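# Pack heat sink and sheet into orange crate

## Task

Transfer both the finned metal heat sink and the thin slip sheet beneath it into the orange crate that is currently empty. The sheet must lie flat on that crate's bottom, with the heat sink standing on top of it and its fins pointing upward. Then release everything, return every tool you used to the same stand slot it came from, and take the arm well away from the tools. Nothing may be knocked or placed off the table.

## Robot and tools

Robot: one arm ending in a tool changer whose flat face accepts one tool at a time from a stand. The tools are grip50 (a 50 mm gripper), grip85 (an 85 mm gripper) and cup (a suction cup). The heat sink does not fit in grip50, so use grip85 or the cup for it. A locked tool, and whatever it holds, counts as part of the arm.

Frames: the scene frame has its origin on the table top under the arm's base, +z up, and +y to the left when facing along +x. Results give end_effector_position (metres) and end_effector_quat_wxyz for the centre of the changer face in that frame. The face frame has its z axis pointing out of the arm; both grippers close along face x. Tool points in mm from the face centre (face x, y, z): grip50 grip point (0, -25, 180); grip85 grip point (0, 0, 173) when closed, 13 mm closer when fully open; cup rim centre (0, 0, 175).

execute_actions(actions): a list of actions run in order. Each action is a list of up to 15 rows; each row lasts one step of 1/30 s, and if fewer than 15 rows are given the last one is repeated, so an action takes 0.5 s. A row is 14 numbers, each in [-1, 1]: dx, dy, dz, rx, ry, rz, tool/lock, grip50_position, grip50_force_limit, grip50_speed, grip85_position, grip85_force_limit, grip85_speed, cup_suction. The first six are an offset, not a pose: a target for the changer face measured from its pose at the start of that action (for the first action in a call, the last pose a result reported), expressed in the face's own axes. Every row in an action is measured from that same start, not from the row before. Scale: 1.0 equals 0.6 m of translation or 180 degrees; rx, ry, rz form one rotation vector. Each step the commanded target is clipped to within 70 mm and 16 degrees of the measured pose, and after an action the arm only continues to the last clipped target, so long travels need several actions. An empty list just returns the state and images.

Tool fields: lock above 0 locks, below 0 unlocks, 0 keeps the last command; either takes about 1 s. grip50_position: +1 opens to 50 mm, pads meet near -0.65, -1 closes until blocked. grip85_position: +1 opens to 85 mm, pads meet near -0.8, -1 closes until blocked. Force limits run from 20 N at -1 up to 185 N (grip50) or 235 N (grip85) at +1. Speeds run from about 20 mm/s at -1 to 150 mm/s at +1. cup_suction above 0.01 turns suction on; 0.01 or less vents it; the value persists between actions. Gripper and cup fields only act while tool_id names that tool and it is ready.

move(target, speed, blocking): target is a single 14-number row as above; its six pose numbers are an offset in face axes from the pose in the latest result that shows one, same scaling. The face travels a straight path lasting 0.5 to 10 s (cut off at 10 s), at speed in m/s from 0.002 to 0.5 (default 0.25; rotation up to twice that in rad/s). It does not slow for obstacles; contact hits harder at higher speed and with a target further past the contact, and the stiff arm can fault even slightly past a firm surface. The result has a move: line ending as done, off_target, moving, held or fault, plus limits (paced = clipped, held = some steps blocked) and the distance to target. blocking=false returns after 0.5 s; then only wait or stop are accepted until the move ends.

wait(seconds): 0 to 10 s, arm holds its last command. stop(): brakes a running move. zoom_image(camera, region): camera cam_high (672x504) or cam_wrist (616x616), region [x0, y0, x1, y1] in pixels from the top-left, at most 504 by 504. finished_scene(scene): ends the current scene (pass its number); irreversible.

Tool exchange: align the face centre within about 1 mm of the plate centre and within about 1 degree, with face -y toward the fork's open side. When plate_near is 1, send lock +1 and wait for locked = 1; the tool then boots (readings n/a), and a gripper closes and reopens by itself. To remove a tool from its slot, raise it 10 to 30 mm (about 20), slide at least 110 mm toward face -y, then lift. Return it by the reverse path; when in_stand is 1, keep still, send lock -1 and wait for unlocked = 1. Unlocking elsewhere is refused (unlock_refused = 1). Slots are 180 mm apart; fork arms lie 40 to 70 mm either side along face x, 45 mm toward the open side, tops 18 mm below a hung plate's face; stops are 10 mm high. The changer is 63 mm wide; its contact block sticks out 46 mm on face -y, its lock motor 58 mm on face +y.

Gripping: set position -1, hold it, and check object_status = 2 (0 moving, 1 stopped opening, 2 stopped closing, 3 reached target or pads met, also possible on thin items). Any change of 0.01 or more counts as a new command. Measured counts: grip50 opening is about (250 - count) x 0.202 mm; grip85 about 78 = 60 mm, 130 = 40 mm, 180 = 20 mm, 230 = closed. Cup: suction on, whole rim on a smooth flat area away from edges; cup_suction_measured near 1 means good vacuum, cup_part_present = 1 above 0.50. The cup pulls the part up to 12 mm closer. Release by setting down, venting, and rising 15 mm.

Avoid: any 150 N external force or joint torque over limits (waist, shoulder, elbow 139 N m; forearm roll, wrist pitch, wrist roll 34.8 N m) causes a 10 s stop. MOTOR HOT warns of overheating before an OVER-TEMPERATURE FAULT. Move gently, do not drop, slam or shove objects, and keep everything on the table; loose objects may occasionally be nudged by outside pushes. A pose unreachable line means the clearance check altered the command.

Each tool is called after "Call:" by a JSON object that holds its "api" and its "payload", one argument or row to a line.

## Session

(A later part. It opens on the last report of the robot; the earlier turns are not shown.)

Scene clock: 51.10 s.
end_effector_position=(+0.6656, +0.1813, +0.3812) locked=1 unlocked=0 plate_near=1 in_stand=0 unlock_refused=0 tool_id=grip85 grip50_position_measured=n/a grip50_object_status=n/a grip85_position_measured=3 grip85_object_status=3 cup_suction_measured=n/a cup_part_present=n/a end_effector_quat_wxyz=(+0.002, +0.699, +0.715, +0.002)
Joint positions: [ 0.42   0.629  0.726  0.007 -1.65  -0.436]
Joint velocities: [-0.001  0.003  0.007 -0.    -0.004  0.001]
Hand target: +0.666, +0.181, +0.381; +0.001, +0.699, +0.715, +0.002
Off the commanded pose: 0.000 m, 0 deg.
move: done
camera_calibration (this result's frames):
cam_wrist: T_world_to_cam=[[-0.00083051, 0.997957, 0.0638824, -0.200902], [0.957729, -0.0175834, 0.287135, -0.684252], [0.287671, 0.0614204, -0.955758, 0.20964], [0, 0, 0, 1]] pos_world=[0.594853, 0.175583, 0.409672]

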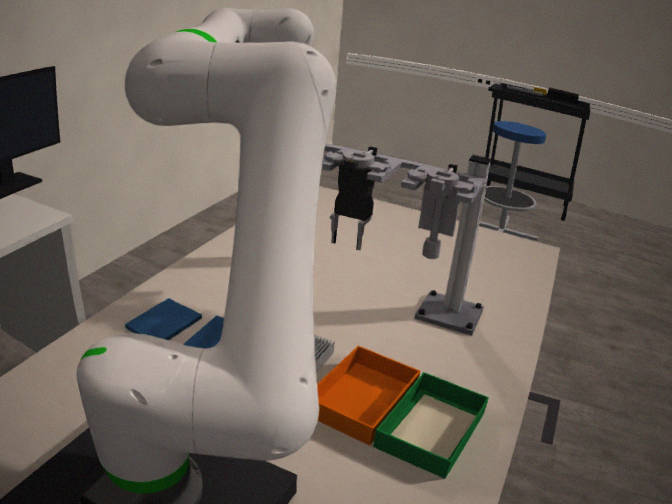

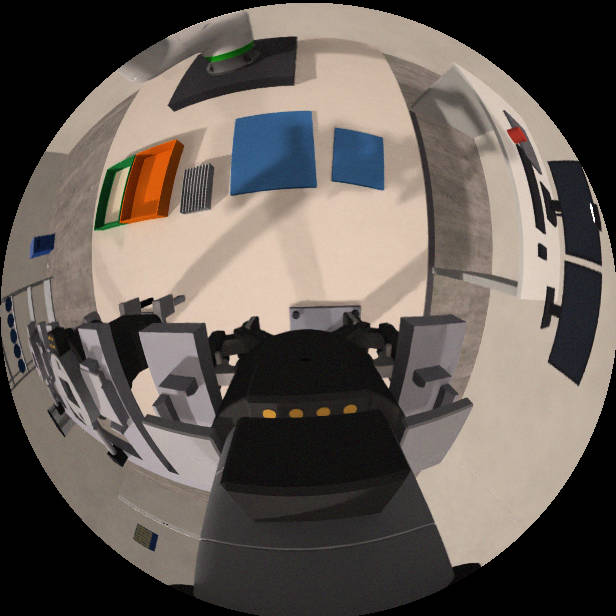

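Call:
{"api": "move", "payload": {
  "target": [0,-0.0005,0.0327,0,0,0.001,0,0,0,0,1,0,0,0],
  "speed": 0.04
}}

Call:
{"api": "execute_actions", "payload": {
  "actions": [
    [[0,0,0,0,0,0,-1,0,0,0,1,0,0,0]],
    [[0,0,0,0,0,0,-1,0,0,0,1,0,0,0]]
  ]
}}

Call:
{"api": "move", "payload": {
  "target": [0,0,-0.044,0,0,0,0,0,0,0,1,0,0,0],
  "speed": 0.08
}}

Call:
{"api": "zoom_image", "payload": {
  "camera": "cam_wrist",
  "region": [137,293,477,433]
}}

Scene clock: 56.27 s.
end_effector_position=(+0.6655, +0.1813, +0.3617) locked=1 unlocked=0 plate_near=1 in_stand=1 unlock_refused=0 tool_id=grip85 grip50_position_measured=n/a grip50_object_status=n/a grip85_position_measured=3 grip85_object_status=3 cup_suction_measured=n/a cup_part_present=n/a end_effector_quat_wxyz=(+0.002, +0.700, +0.714, +0.002)
Joint positions: [ 0.42   0.624  0.673  0.007 -1.602 -0.44 ]
Joint velocities: [-0.001 -0.001 -0.001 -0.     0.004 -0.001]
Hand target: +0.665, +0.181, +0.362; +0.002, +0.700, +0.714, +0.002
Off the commanded pose: 0.000 m, 0 deg.
move: done
camera_calibration (this result's frames):
cam_wrist: T_world_to_cam=[[0.002449, 0.997946, 0.0640161, -0.201835], [0.957655, -0.0207713, 0.287167, -0.677876], [0.287907, 0.0606021, -0.955739, 0.191046], [0, 0, 0, 1]] pos_world=[0.594662, 0.175763, 0.390174]

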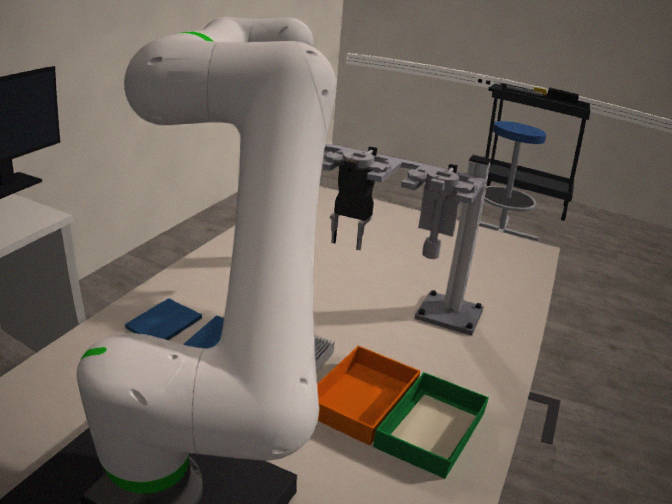

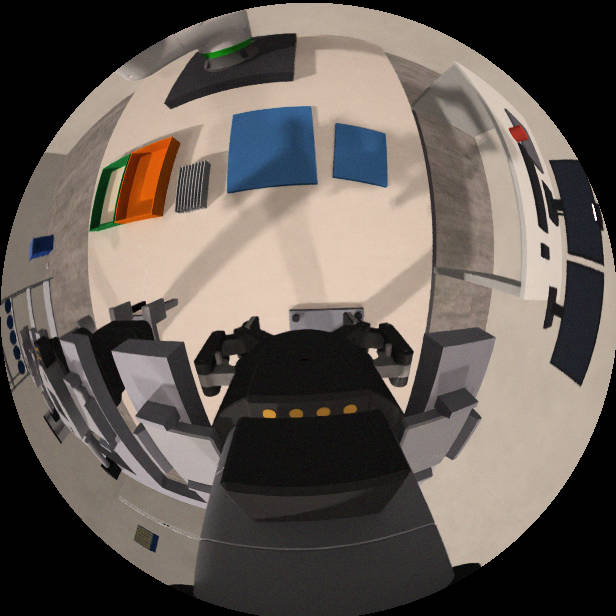

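Scene clock: 57.27 s.
end_effector_position=(+0.6654, +0.1813, +0.3616) locked=0 unlocked=1 plate_near=1 in_stand=1 unlock_refused=0 tool_id=none grip50_position_measured=n/a grip50_object_status=n/a grip85_position_measured=n/a grip85_object_status=n/a cup_suction_measured=n/a cup_part_present=n/a end_effector_quat_wxyz=(+0.001, +0.700, +0.714, +0.002)
Joint positions: [ 0.42   0.624  0.673  0.007 -1.602 -0.44 ]
Joint velocities: [-0.001 -0.001  0.001  0.     0.001  0.001]
Hand target: +0.665, +0.181, +0.362; +0.001, +0.700, +0.714, +0.002
Off the commanded pose: 0.000 m, 0 deg.
Step readings (end_effector_position; steps 1 to 15: 1st action; 16 to 30: 2nd action):
0: (+0.6655, +0.1813, +0.3617)
1: (+0.6654, +0.1813, +0.3616)
2: (+0.6654, +0.1813, +0.3616)
4: (+0.6654, +0.1813, +0.3616)
8: (+0.6654, +0.1813, +0.3616)
15: (+0.6654, +0.1813, +0.3616)
16: (+0.6654, +0.1813, +0.3616)
17: (+0.6654, +0.1813, +0.3616)
19: (+0.6654, +0.1813, +0.3616)
23: (+0.6654, +0.1813, +0.3616)
30: end_effector_position above
camera_calibration (this result's frames):
cam_wrist: T_world_to_cam=[[0.00245046, 0.997954, 0.063893, -0.201781], [0.957727, -0.0207222, 0.286931, -0.677761], [0.287668, 0.060489, -0.955818, 0.191192], [0, 0, 0, 1]] pos_world=[0.594605, 0.175758, 0.390108]

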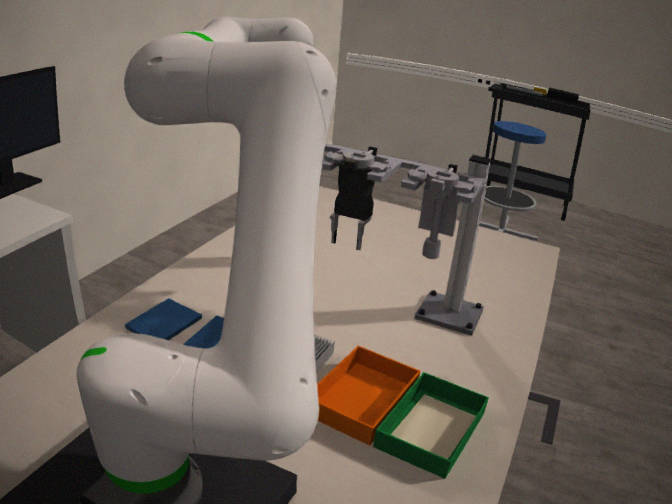

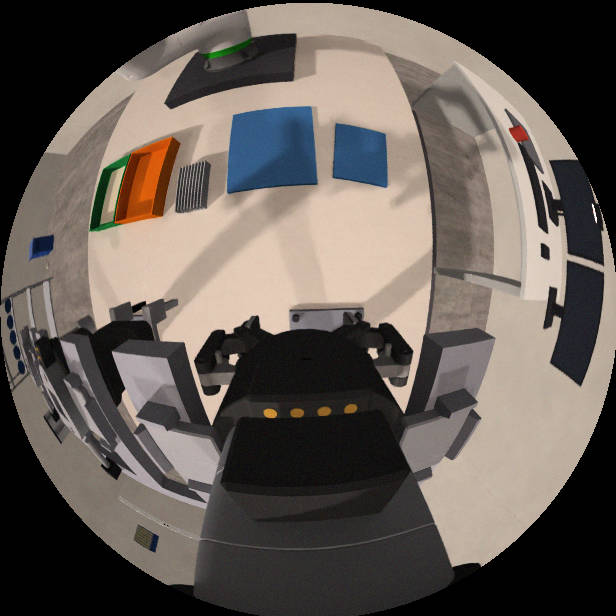

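Scene clock: 58.07 s.
end_effector_position=(+0.6653, +0.1813, +0.3880) locked=0 unlocked=1 plate_near=0 in_stand=0 unlock_refused=0 tool_id=none grip50_position_measured=n/a grip50_object_status=n/a grip85_position_measured=n/a grip85_object_status=n/a cup_suction_measured=n/a cup_part_present=n/a end_effector_quat_wxyz=(+0.002, +0.700, +0.714, +0.002)
Joint positions: [ 0.421  0.63   0.743  0.007 -1.667 -0.44 ]
Joint velocities: [ 0.     0.002  0.004  0.    -0.003  0.001]
Hand target: +0.665, +0.181, +0.388; +0.001, +0.700, +0.714, +0.002
Off the commanded pose: 0.000 m, 0 deg.
move: done
camera_calibration (this result's frames):
cam_wrist: T_world_to_cam=[[0.00258408, 0.997961, 0.0637737, -0.203492], [0.957703, -0.0208206, 0.287005, -0.685192], [0.287748, 0.0603346, -0.955804, 0.216359], [0, 0, 0, 1]] pos_world=[0.594479, 0.175757, 0.416428]

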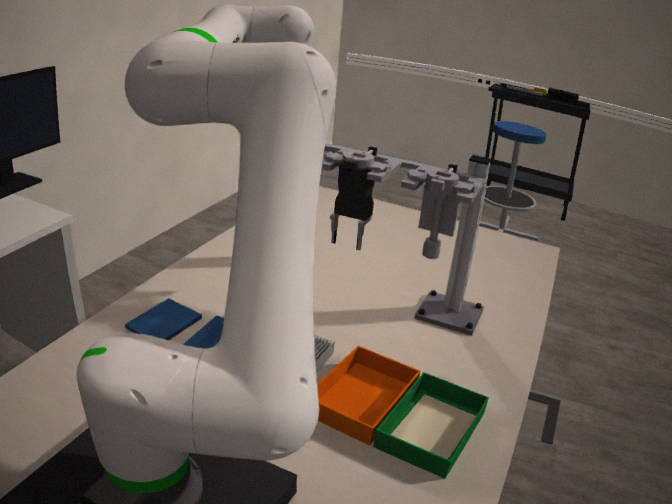

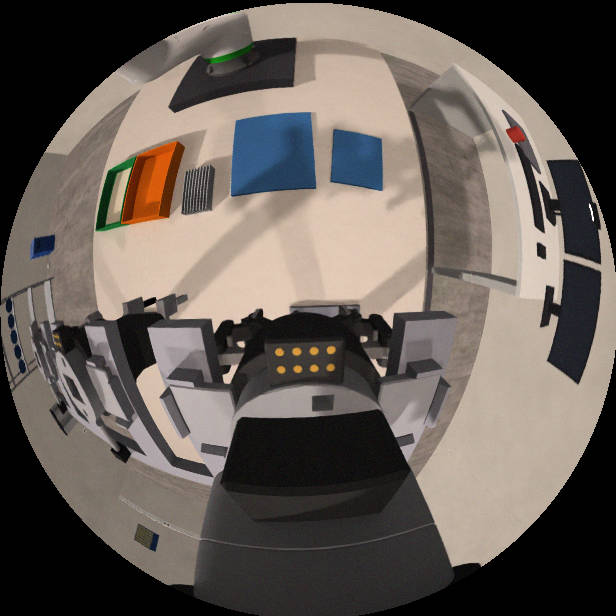

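Region (137, 293, 477, 433) of cam_wrist's 616x616 image, scaled by 1.482, with more detail than that image has; it fills the top 208 rows of this view, and the rest is white.

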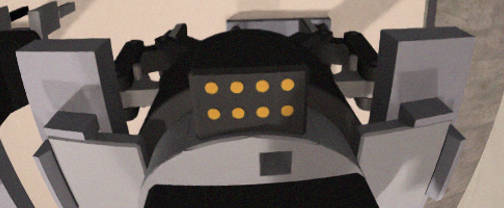

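Call:
{"api": "move", "payload": {
  "target": [-0.6,0,0,0,0,0,0,0,0,0,1,0,0,0],
  "speed": 0.35
}}

Call:
{"api": "zoom_image", "payload": {
  "camera": "cam_wrist",
  "region": [137,293,477,433]
}}

Scene clock: 62.40 s.
end_effector_position=(+0.6727, -0.1786, +0.3880) locked=0 unlocked=1 plate_near=0 in_stand=0 unlock_refused=0 tool_id=none grip50_position_measured=n/a grip50_object_status=n/a grip85_position_measured=n/a grip85_object_status=n/a cup_suction_measured=n/a cup_part_present=n/a end_effector_quat_wxyz=(+0.002, +0.700, +0.714, +0.002)
Joint positions: [-0.113  0.652  0.781 -0.003 -1.681  0.093]
Joint velocities: [-0.002  0.004  0.005 -0.001 -0.002  0.002]
Hand target: +0.673, -0.179, +0.388; +0.002, +0.700, +0.714, +0.002
Off the commanded pose: 0.000 m, 0 deg.
move: done
camera_calibration (this result's frames):
cam_wrist: T_world_to_cam=[[0.00252782, 0.997969, 0.063648, 0.155737], [0.957522, -0.0207686, 0.287612, -0.699939], [0.28835, 0.0602173, -0.95563, 0.235495], [0, 0, 0, 1]] pos_world=[0.601908, -0.184139, 0.416445]

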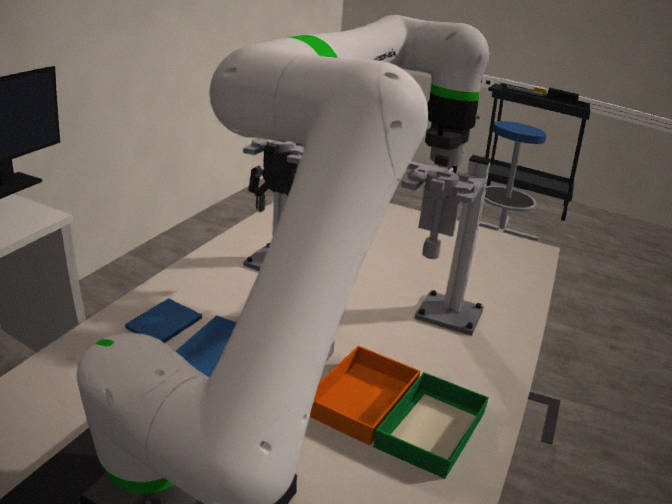

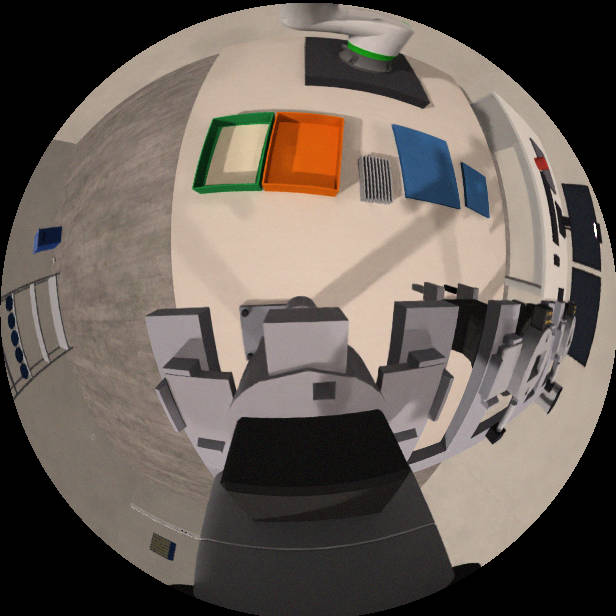

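Region (137, 293, 477, 433) of cam_wrist's 616x616 image, scaled by 1.482, with more detail than that image has; it fills the top 208 rows of this view, and the rest is white.

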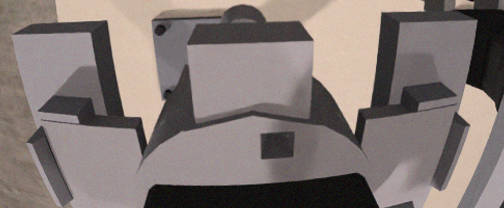

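Call:
{"api": "move", "payload": {
  "target": [0,-0.008,0,0,0,0.004,0,0,0,0,1,0,0,0]
}}

Call:
{"api": "zoom_image", "payload": {
  "camera": "cam_wrist",
  "region": [137,293,477,433]
}}

Scene clock: 66.27 s.
end_effector_position=(+0.6680, -0.1787, +0.3880) locked=0 unlocked=1 plate_near=0 in_stand=0 unlock_refused=0 tool_id=none grip50_position_measured=n/a grip50_object_status=n/a grip85_position_measured=n/a grip85_object_status=n/a cup_suction_measured=n/a cup_part_present=n/a end_effector_quat_wxyz=(+0.002, +0.704, +0.710, +0.002)
Joint positions: [-0.114  0.636  0.756 -0.003 -1.672  0.081]
Joint velocities: [-0.001 -0.002 -0.001 -0.     0.001 -0.002]
Hand target: +0.668, -0.179, +0.388; +0.002, +0.704, +0.710, +0.002
Off the commanded pose: 0.000 m, 0 deg.
move: done
camera_calibration (this result's frames):
cam_wrist: T_world_to_cam=[[0.0149713, 0.997853, 0.0637607, 0.147465], [0.95719, -0.0327384, 0.287601, -0.697294], [0.289071, 0.0567253, -0.955625, 0.23574], [0, 0, 0, 1]] pos_world=[0.597089, -0.183349, 0.41642]

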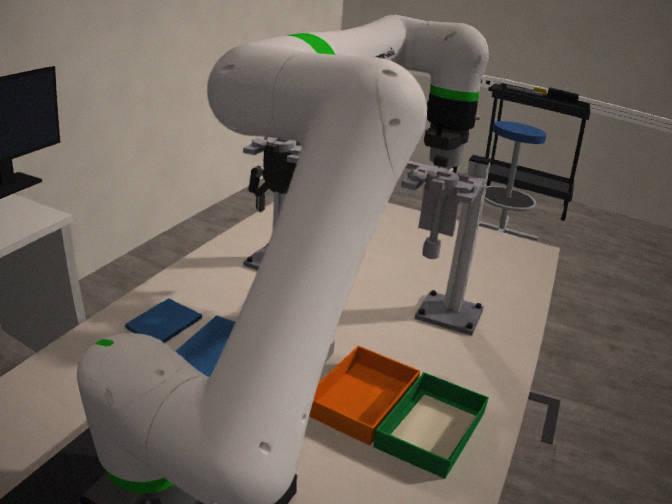

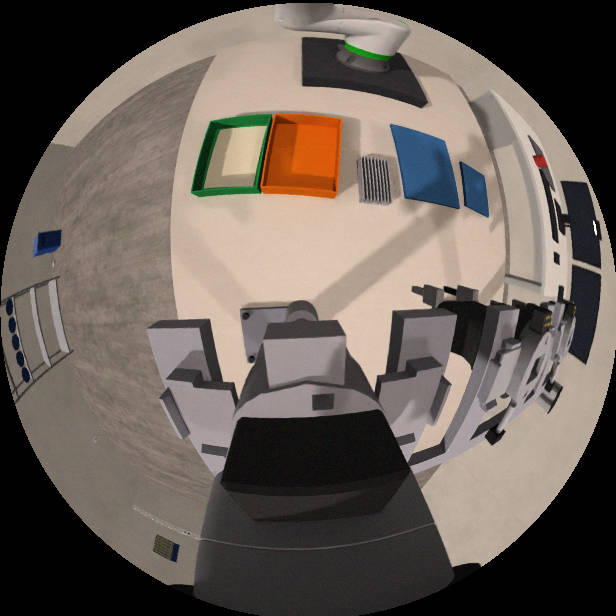

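Region (137, 293, 477, 433) of cam_wrist's 616x616 image, scaled by 1.482, with more detail than that image has; it fills the top 208 rows of this view, and the rest is white.

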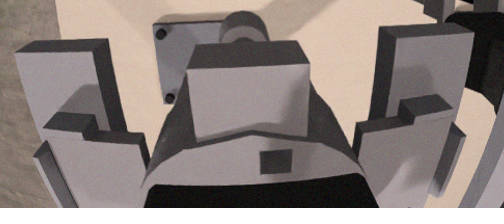

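Call:
{"api": "move", "payload": {
  "target": [0,-0.0008,0.0442,0,0,0,0,0,0,0,1,0,0,0],
  "speed": 0.04
}}

Call:
{"api": "execute_actions", "payload": {
  "actions": [
    [[0,0,0,0,0,0,1,0,0,0,1,0,0,0]],
    [[0,0,0,0,0,0,1,0,0,0,1,0,0,0]]
  ]
}}

Scene clock: 71.67 s.
end_effector_position=(+0.6676, -0.1787, +0.3616) locked=0 unlocked=1 plate_near=1 in_stand=1 unlock_refused=0 tool_id=none grip50_position_measured=n/a grip50_object_status=n/a grip85_position_measured=n/a grip85_object_status=n/a cup_suction_measured=n/a cup_part_present=n/a end_effector_quat_wxyz=(+0.002, +0.704, +0.710, +0.002)
Joint positions: [-0.114  0.629  0.683 -0.003 -1.606  0.081]
Joint velocities: [-0.001  0.001 -0.005  0.     0.003 -0.   ]
Hand target: +0.668, -0.179, +0.361; +0.002, +0.704, +0.710, +0.002
Off the commanded pose: 0.000 m, 0 deg.
move: done
camera_calibration (this result's frames):
cam_wrist: T_world_to_cam=[[0.015259, 0.997844, 0.0638367, 0.14894], [0.957176, -0.0330372, 0.287615, -0.689412], [0.289104, 0.0567143, -0.955616, 0.210573], [0, 0, 0, 1]] pos_world=[0.596738, -0.183338, 0.390005]

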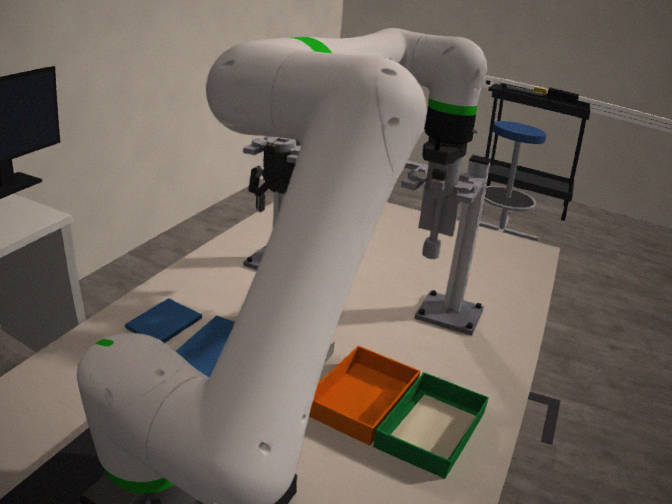

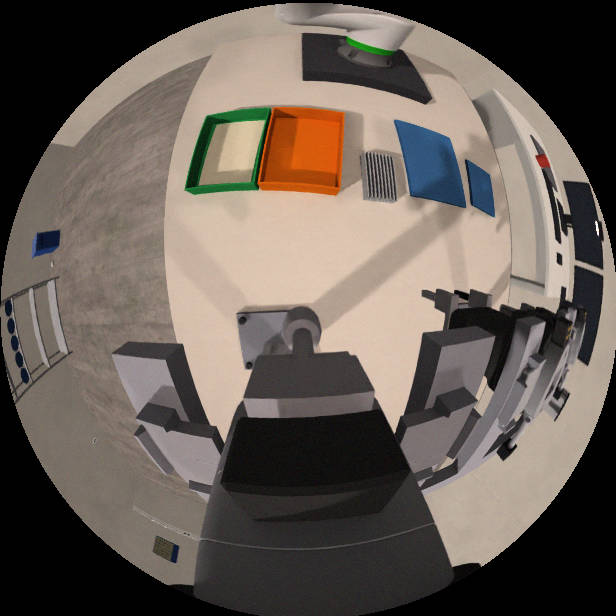

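Scene clock: 72.67 s.
end_effector_position=(+0.6676, -0.1787, +0.3616) locked=1 unlocked=0 plate_near=1 in_stand=1 unlock_refused=0 tool_id=cup grip50_position_measured=n/a grip50_object_status=n/a grip85_position_measured=n/a grip85_object_status=n/a cup_suction_measured=n/a cup_part_present=n/a end_effector_quat_wxyz=(+0.002, +0.704, +0.710, +0.002)
Joint positions: [-0.114  0.629  0.683 -0.003 -1.606  0.081]
Joint velocities: [-0.001  0.    -0.    -0.     0.001  0.001]
Hand target: +0.668, -0.179, +0.362; +0.002, +0.704, +0.710, +0.002
Off the commanded pose: 0.000 m, 0 deg.
Step readings (end_effector_position; steps 1 to 15: 1st action; 16 to 30: 2nd action):
0: (+0.6676, -0.1787, +0.3616)
1: (+0.6676, -0.1787, +0.3616)
2: (+0.6676, -0.1787, +0.3616)
4: (+0.6676, -0.1787, +0.3616)
8: (+0.6676, -0.1787, +0.3616)
15: (+0.6676, -0.1787, +0.3616)
16: (+0.6676, -0.1787, +0.3616)
17: (+0.6676, -0.1787, +0.3616)
19: (+0.6676, -0.1787, +0.3616)
23: (+0.6676, -0.1787, +0.3616)
30: end_effector_position above
camera_calibration (this result's frames):
cam_wrist: T_world_to_cam=[[0.0152613, 0.997844, 0.0638384, 0.148939], [0.957184, -0.0330382, 0.287588, -0.689393], [0.289077, 0.0567162, -0.955624, 0.210572], [0, 0, 0, 1]] pos_world=[0.596732, -0.183337, 0.389981]

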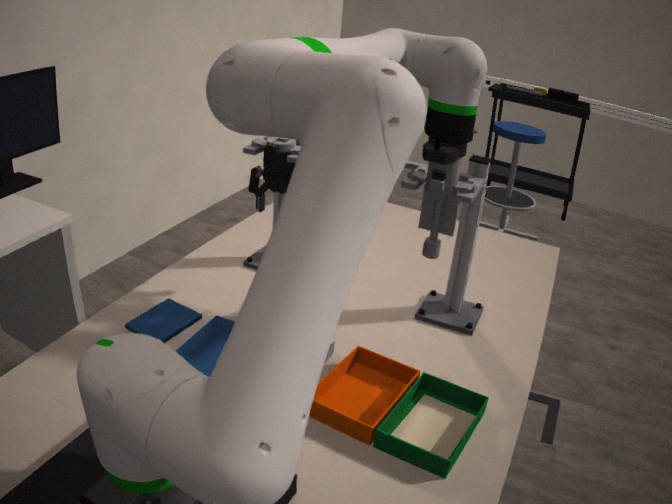

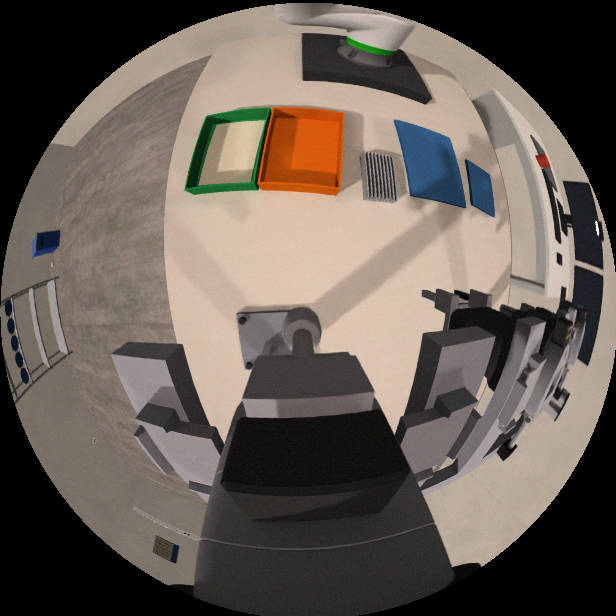

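Sheet centre is about (0.377, -0.303).

Call:
{"api": "move", "payload": {
  "target": [0,0,-0.033,0,0,0,0,0,0,0,1,0,0,0],
  "speed": 0.08
}}

Call:
{"api": "move", "payload": {
  "target": [0,-0.22,0,0,0,0,0,0,0,0,1,0,0,0]
}}

Call:
{"api": "move", "payload": {
  "target": [-0.203,-0.267,0.22,0,0,0,0,0,0,0,1,0,0,0],
  "speed": 0.35
}}

Call:
{"api": "move", "payload": {
  "target": [0,0,0.112,0,0,0,0,0,0,0,1,0,0,1],
  "speed": 0.1
}}

Call:
{"api": "wait", "payload": {
  "seconds": 0.4
}}

Call:
{"api": "move", "payload": {
  "target": [0,0,-0.092,0,0,0,0,0,0,0,1,0,0,1],
  "speed": 0.12
}}

Call:
{"api": "move", "payload": {
  "target": [0.23,0.016,0,0,0,0,0,0,0,0,1,0,0,1],
  "speed": 0.2
}}

Call:
{"api": "zoom_image", "payload": {
  "camera": "cam_wrist",
  "region": [180,180,440,400]
}}

Scene clock: 80.30 s.
end_effector_position=(+0.6675, -0.1787, +0.3813) locked=1 unlocked=0 plate_near=1 in_stand=0 unlock_refused=0 tool_id=cup grip50_position_measured=n/a grip50_object_status=n/a grip85_position_measured=n/a grip85_object_status=n/a cup_suction_measured=0.00 cup_part_present=0 end_effector_quat_wxyz=(+0.002, +0.704, +0.710, +0.002)
Joint positions: [-0.114  0.633  0.735 -0.003 -1.654  0.081]
Joint velocities: [ 0.     0.     0.004  0.    -0.004 -0.001]
Hand target: +0.668, -0.179, +0.381; +0.002, +0.704, +0.710, +0.002
Off the commanded pose: 0.000 m, 0 deg.
move: done
camera_calibration (this result's frames):
cam_wrist: T_world_to_cam=[[0.0151733, 0.997848, 0.0637973, 0.147759], [0.957186, -0.0329421, 0.287592, -0.694948], [0.289074, 0.0567022, -0.955626, 0.229427], [0, 0, 0, 1]] pos_world=[0.596631, -0.183343, 0.409681]

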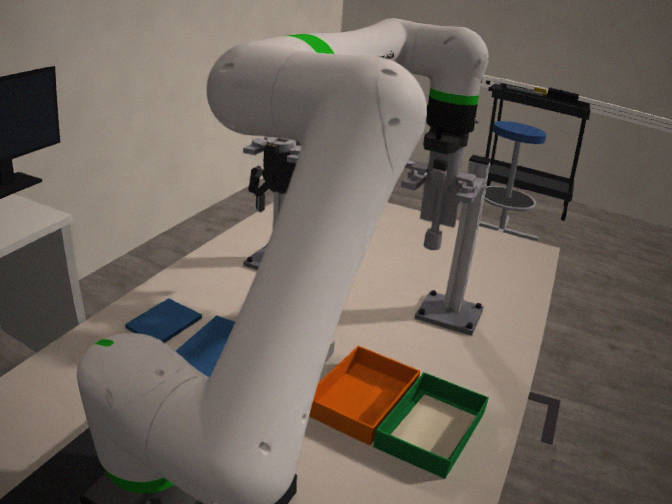

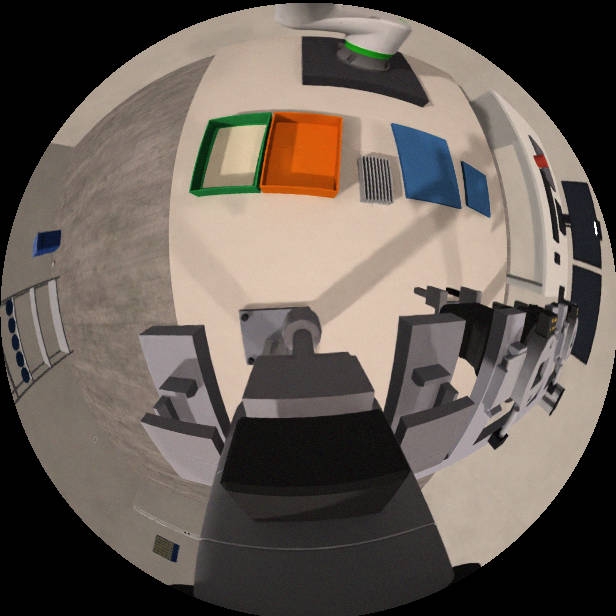

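Scene clock: 81.37 s.
end_effector_position=(+0.5356, -0.1798, +0.3805) locked=1 unlocked=0 plate_near=1 in_stand=0 unlock_refused=0 tool_id=cup grip50_position_measured=n/a grip50_object_status=n/a grip85_position_measured=n/a grip85_object_status=n/a cup_suction_measured=0.00 cup_part_present=0 end_effector_quat_wxyz=(+0.002, +0.704, +0.710, +0.002)
Joint positions: [-0.134  0.277  0.225 -0.003 -1.5    0.102]
Joint velocities: [ 0.001 -0.003 -0.004  0.001  0.003 -0.005]
Hand target: +0.535, -0.180, +0.381; +0.002, +0.704, +0.710, +0.002
Off the commanded pose: 0.000 m, 0 deg.
move: done
camera_calibration (this result's frames):
cam_wrist: T_world_to_cam=[[0.0149814, 0.997846, 0.0638655, 0.150924], [0.957234, -0.0327697, 0.287453, -0.568424], [0.288927, 0.0568278, -0.955663, 0.267022], [0, 0, 0, 1]] pos_world=[0.464704, -0.1844, 0.408939]

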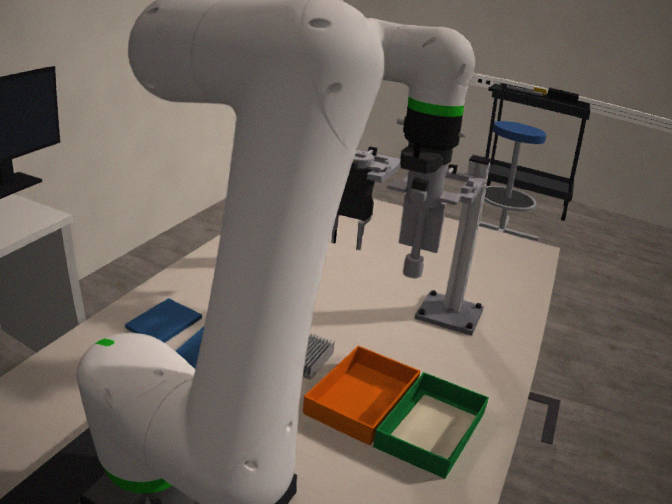

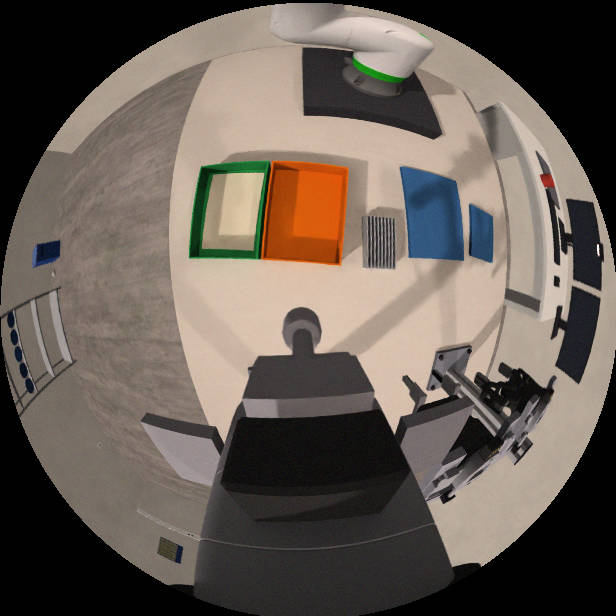

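Scene clock: 82.63 s.
end_effector_position=(+0.3771, -0.3028, +0.2477) locked=1 unlocked=0 plate_near=1 in_stand=0 unlock_refused=0 tool_id=cup grip50_position_measured=n/a grip50_object_status=n/a grip85_position_measured=n/a grip85_object_status=n/a cup_suction_measured=0.00 cup_part_present=0 end_effector_quat_wxyz=(+0.002, +0.704, +0.710, +0.002)
Joint positions: [-0.451  0.158 -0.24  -0.009 -1.155  0.422]
Joint velocities: [-0.002  0.001 -0.002 -0.     0.001  0.002]
Hand target: +0.377, -0.303, +0.248; +0.002, +0.704, +0.710, +0.002
Off the commanded pose: 0.000 m, 0 deg.
move: done
camera_calibration (this result's frames):
cam_wrist: T_world_to_cam=[[0.0153085, 0.997859, 0.0635847, 0.284531], [0.957159, -0.0330151, 0.287675, -0.382695], [0.289159, 0.0564568, -0.955615, 0.192703], [0, 0, 0, 1]] pos_world=[0.306222, -0.307436, 0.27615]

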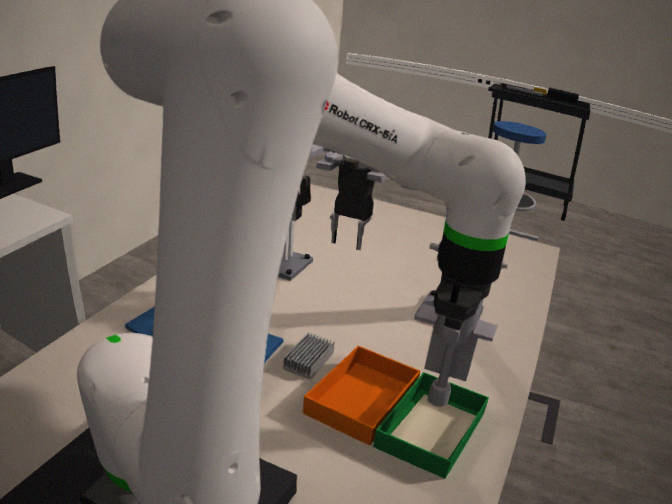

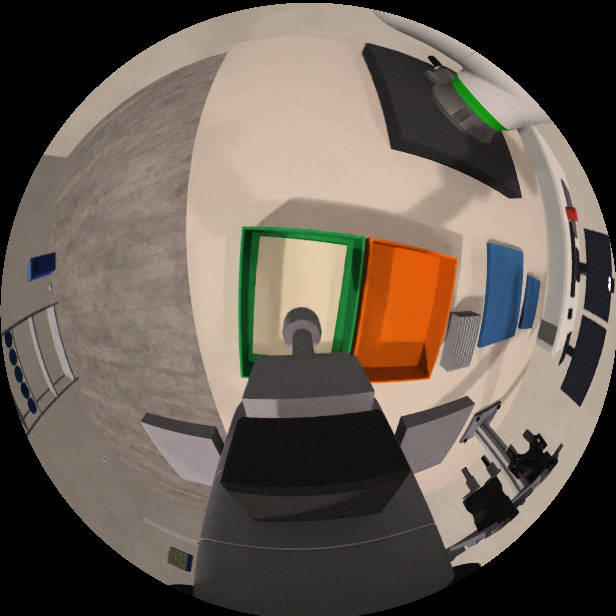

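Scene clock: 83.70 s.
end_effector_position=(+0.3774, -0.3028, +0.1806) locked=1 unlocked=0 plate_near=1 in_stand=0 unlock_refused=0 tool_id=cup grip50_position_measured=n/a grip50_object_status=n/a grip85_position_measured=n/a grip85_object_status=n/a cup_suction_measured=0.84 cup_part_present=1 end_effector_quat_wxyz=(+0.002, +0.705, +0.710, +0.002)
Joint positions: [-0.45   0.239 -0.318 -0.01  -0.996  0.422]
Joint velocities: [-0.001  0.002 -0.     0.     0.004  0.002]
Hand target: +0.377, -0.303, +0.181; +0.002, +0.705, +0.710, +0.002
Off the commanded pose: 0.000 m, 0 deg.
move: done
camera_calibration (this result's frames):
cam_wrist: T_world_to_cam=[[0.0155057, 0.997853, 0.0636252, 0.288677], [0.957143, -0.0332177, 0.287704, -0.363759], [0.2892, 0.0564374, -0.955604, 0.128474], [0, 0, 0, 1]] pos_world=[0.306538, -0.307392, 0.209058]

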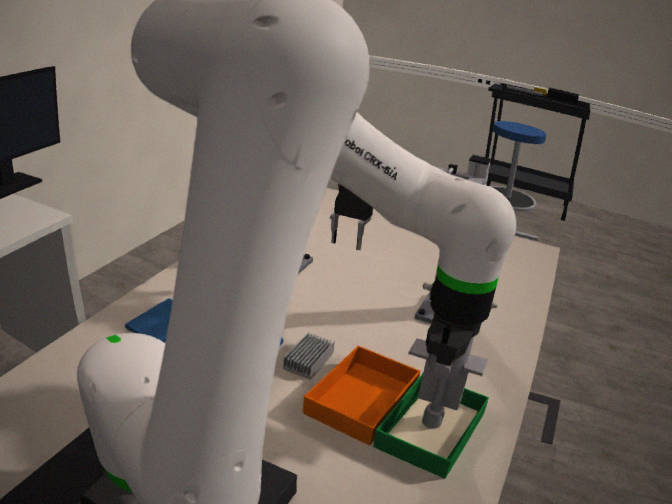

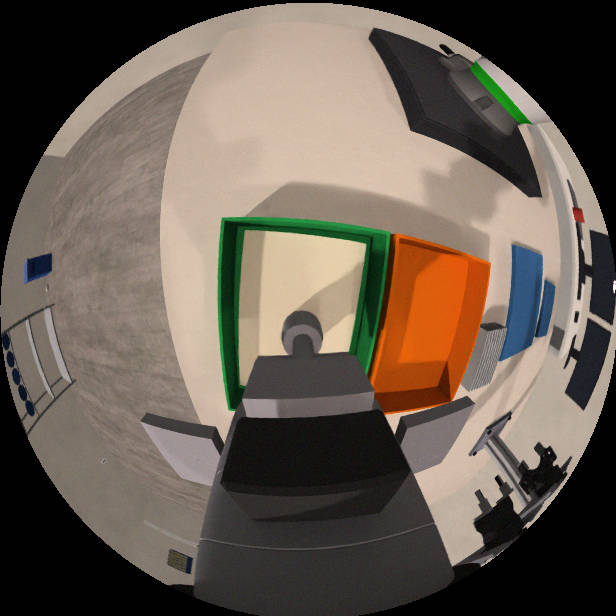

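Scene clock: 84.10 s.
end_effector_position=(+0.3774, -0.3028, +0.1806) locked=1 unlocked=0 plate_near=1 in_stand=0 unlock_refused=0 tool_id=cup grip50_position_measured=n/a grip50_object_status=n/a grip85_position_measured=n/a grip85_object_status=n/a cup_suction_measured=1.00 cup_part_present=1 end_effector_quat_wxyz=(+0.002, +0.705, +0.710, +0.002)
Joint positions: [-0.45   0.24  -0.318 -0.01  -0.996  0.422]
Joint velocities: [ 0.     0.001  0.     0.    -0.     0.001]
Hand target: +0.377, -0.303, +0.181; +0.002, +0.705, +0.710, +0.002
Off the commanded pose: 0.000 m, 0 deg.
wait: 0.40 s; at rest by 0.17 s
camera_calibration (this result's frames):
cam_wrist: T_world_to_cam=[[0.0154323, 0.997861, 0.063517, 0.288763], [0.957163, -0.0331127, 0.28765, -0.363701], [0.289138, 0.056357, -0.955627, 0.128389], [0, 0, 0, 1]] pos_world=[0.306543, -0.307424, 0.208969]

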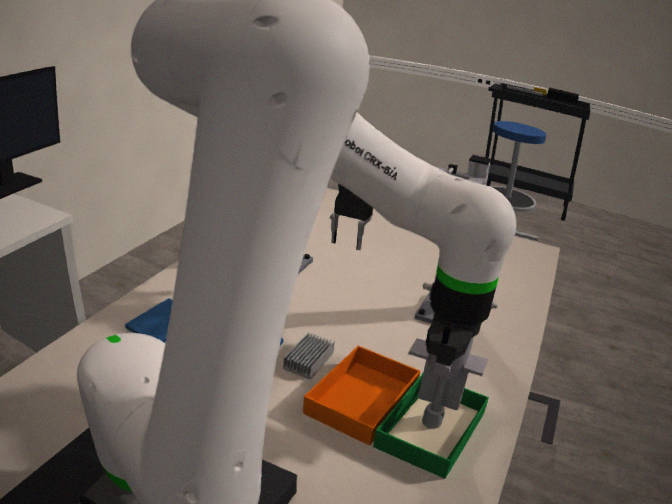

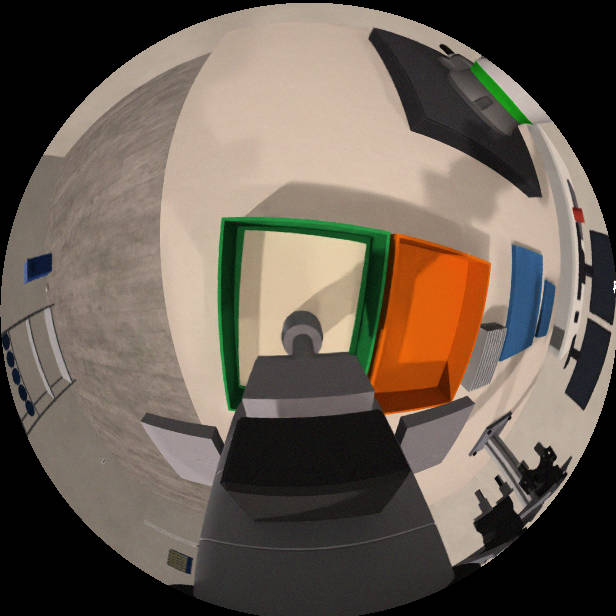

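Scene clock: 84.97 s.
end_effector_position=(+0.3772, -0.3028, +0.2356) locked=1 unlocked=0 plate_near=1 in_stand=0 unlock_refused=0 tool_id=cup grip50_position_measured=n/a grip50_object_status=n/a grip85_position_measured=n/a grip85_object_status=n/a cup_suction_measured=1.00 cup_part_present=1 end_effector_quat_wxyz=(+0.002, +0.704, +0.710, +0.002)
Joint positions: [-0.451  0.171 -0.256 -0.009 -1.126  0.422]
Joint velocities: [ 0.001 -0.001  0.002 -0.001 -0.004  0.001]
Hand target: +0.377, -0.303, +0.236; +0.002, +0.704, +0.710, +0.002
Off the commanded pose: 0.000 m, 0 deg.
move: done
camera_calibration (this result's frames):
cam_wrist: T_world_to_cam=[[0.0152668, 0.997864, 0.0635176, 0.285345], [0.957174, -0.0329531, 0.287631, -0.379234], [0.28911, 0.0564062, -0.955633, 0.181121], [0, 0, 0, 1]] pos_world=[0.306272, -0.307448, 0.26404]

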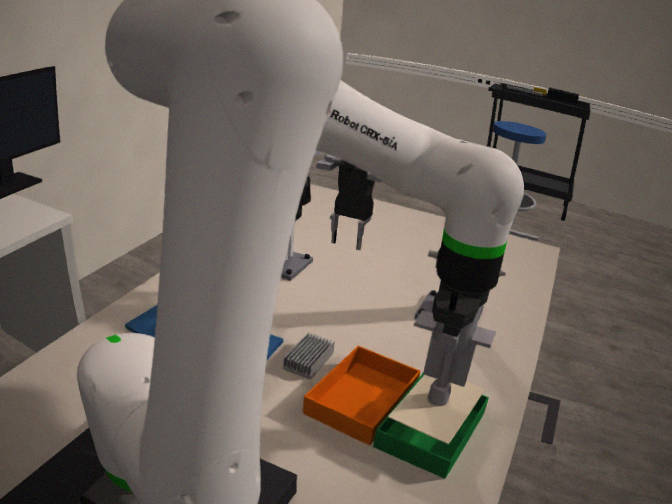

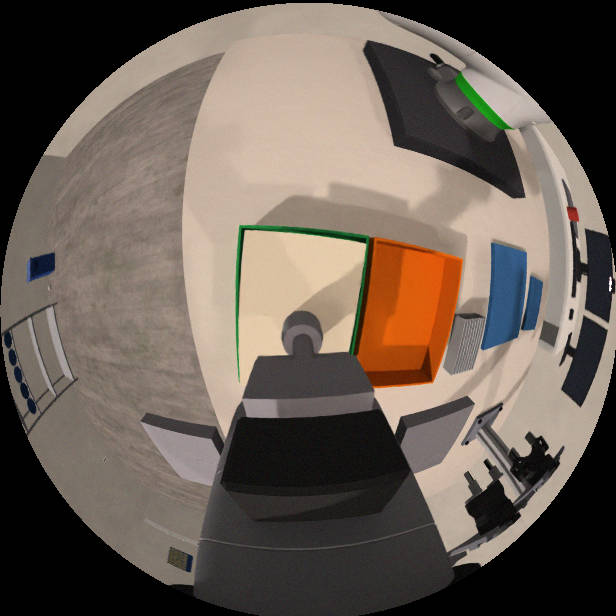

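Scene clock: 86.17 s.
end_effector_position=(+0.3855, -0.1648, +0.2357) locked=1 unlocked=0 plate_near=1 in_stand=0 unlock_refused=0 tool_id=cup grip50_position_measured=n/a grip50_object_status=n/a grip85_position_measured=n/a grip85_object_status=n/a cup_suction_measured=1.00 cup_part_present=1 end_effector_quat_wxyz=(+0.002, +0.704, +0.710, +0.002)
Joint positions: [-0.131  0.01  -0.434 -0.003 -1.108  0.1  ]
Joint velocities: [ 0.003 -0.003 -0.     0.001  0.    -0.004]
Hand target: +0.386, -0.165, +0.236; +0.002, +0.704, +0.710, +0.002
Off the commanded pose: 0.000 m, 0 deg.
move: done
camera_calibration (this result's frames):
cam_wrist: T_world_to_cam=[[0.0152914, 0.997849, 0.0637516, 0.147443], [0.957248, -0.0330295, 0.287378, -0.382714], [0.288865, 0.0566317, -0.955693, 0.171096], [0, 0, 0, 1]] pos_world=[0.314673, -0.169457, 0.264099]

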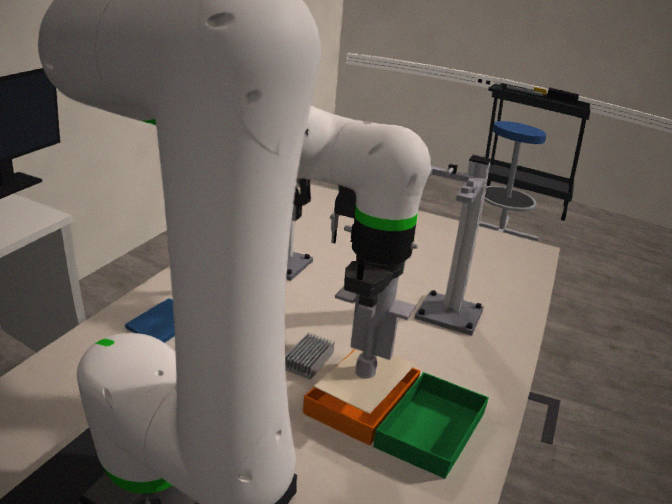

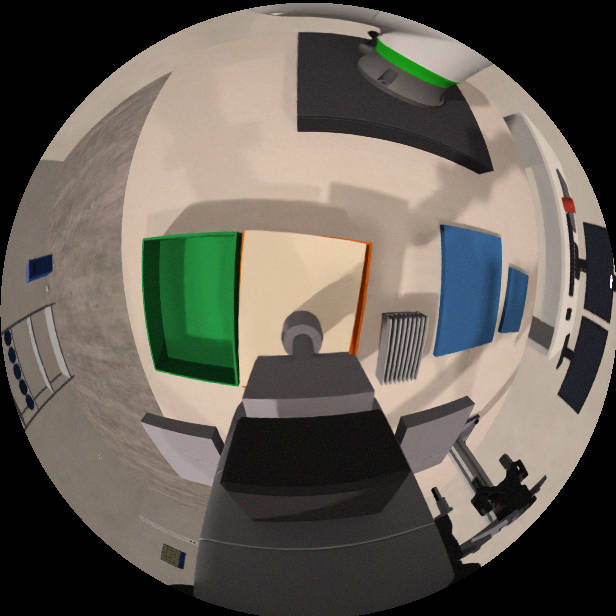

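Region (180, 180, 440, 400) of cam_wrist's 616x616 image, scaled by 1.938, with more detail than that image has; it fills the top 426 rows of this view, and the rest is white.

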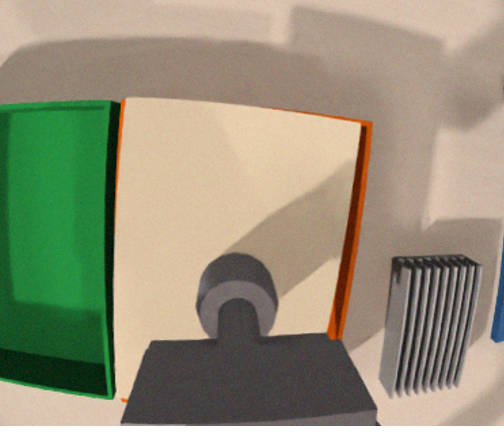

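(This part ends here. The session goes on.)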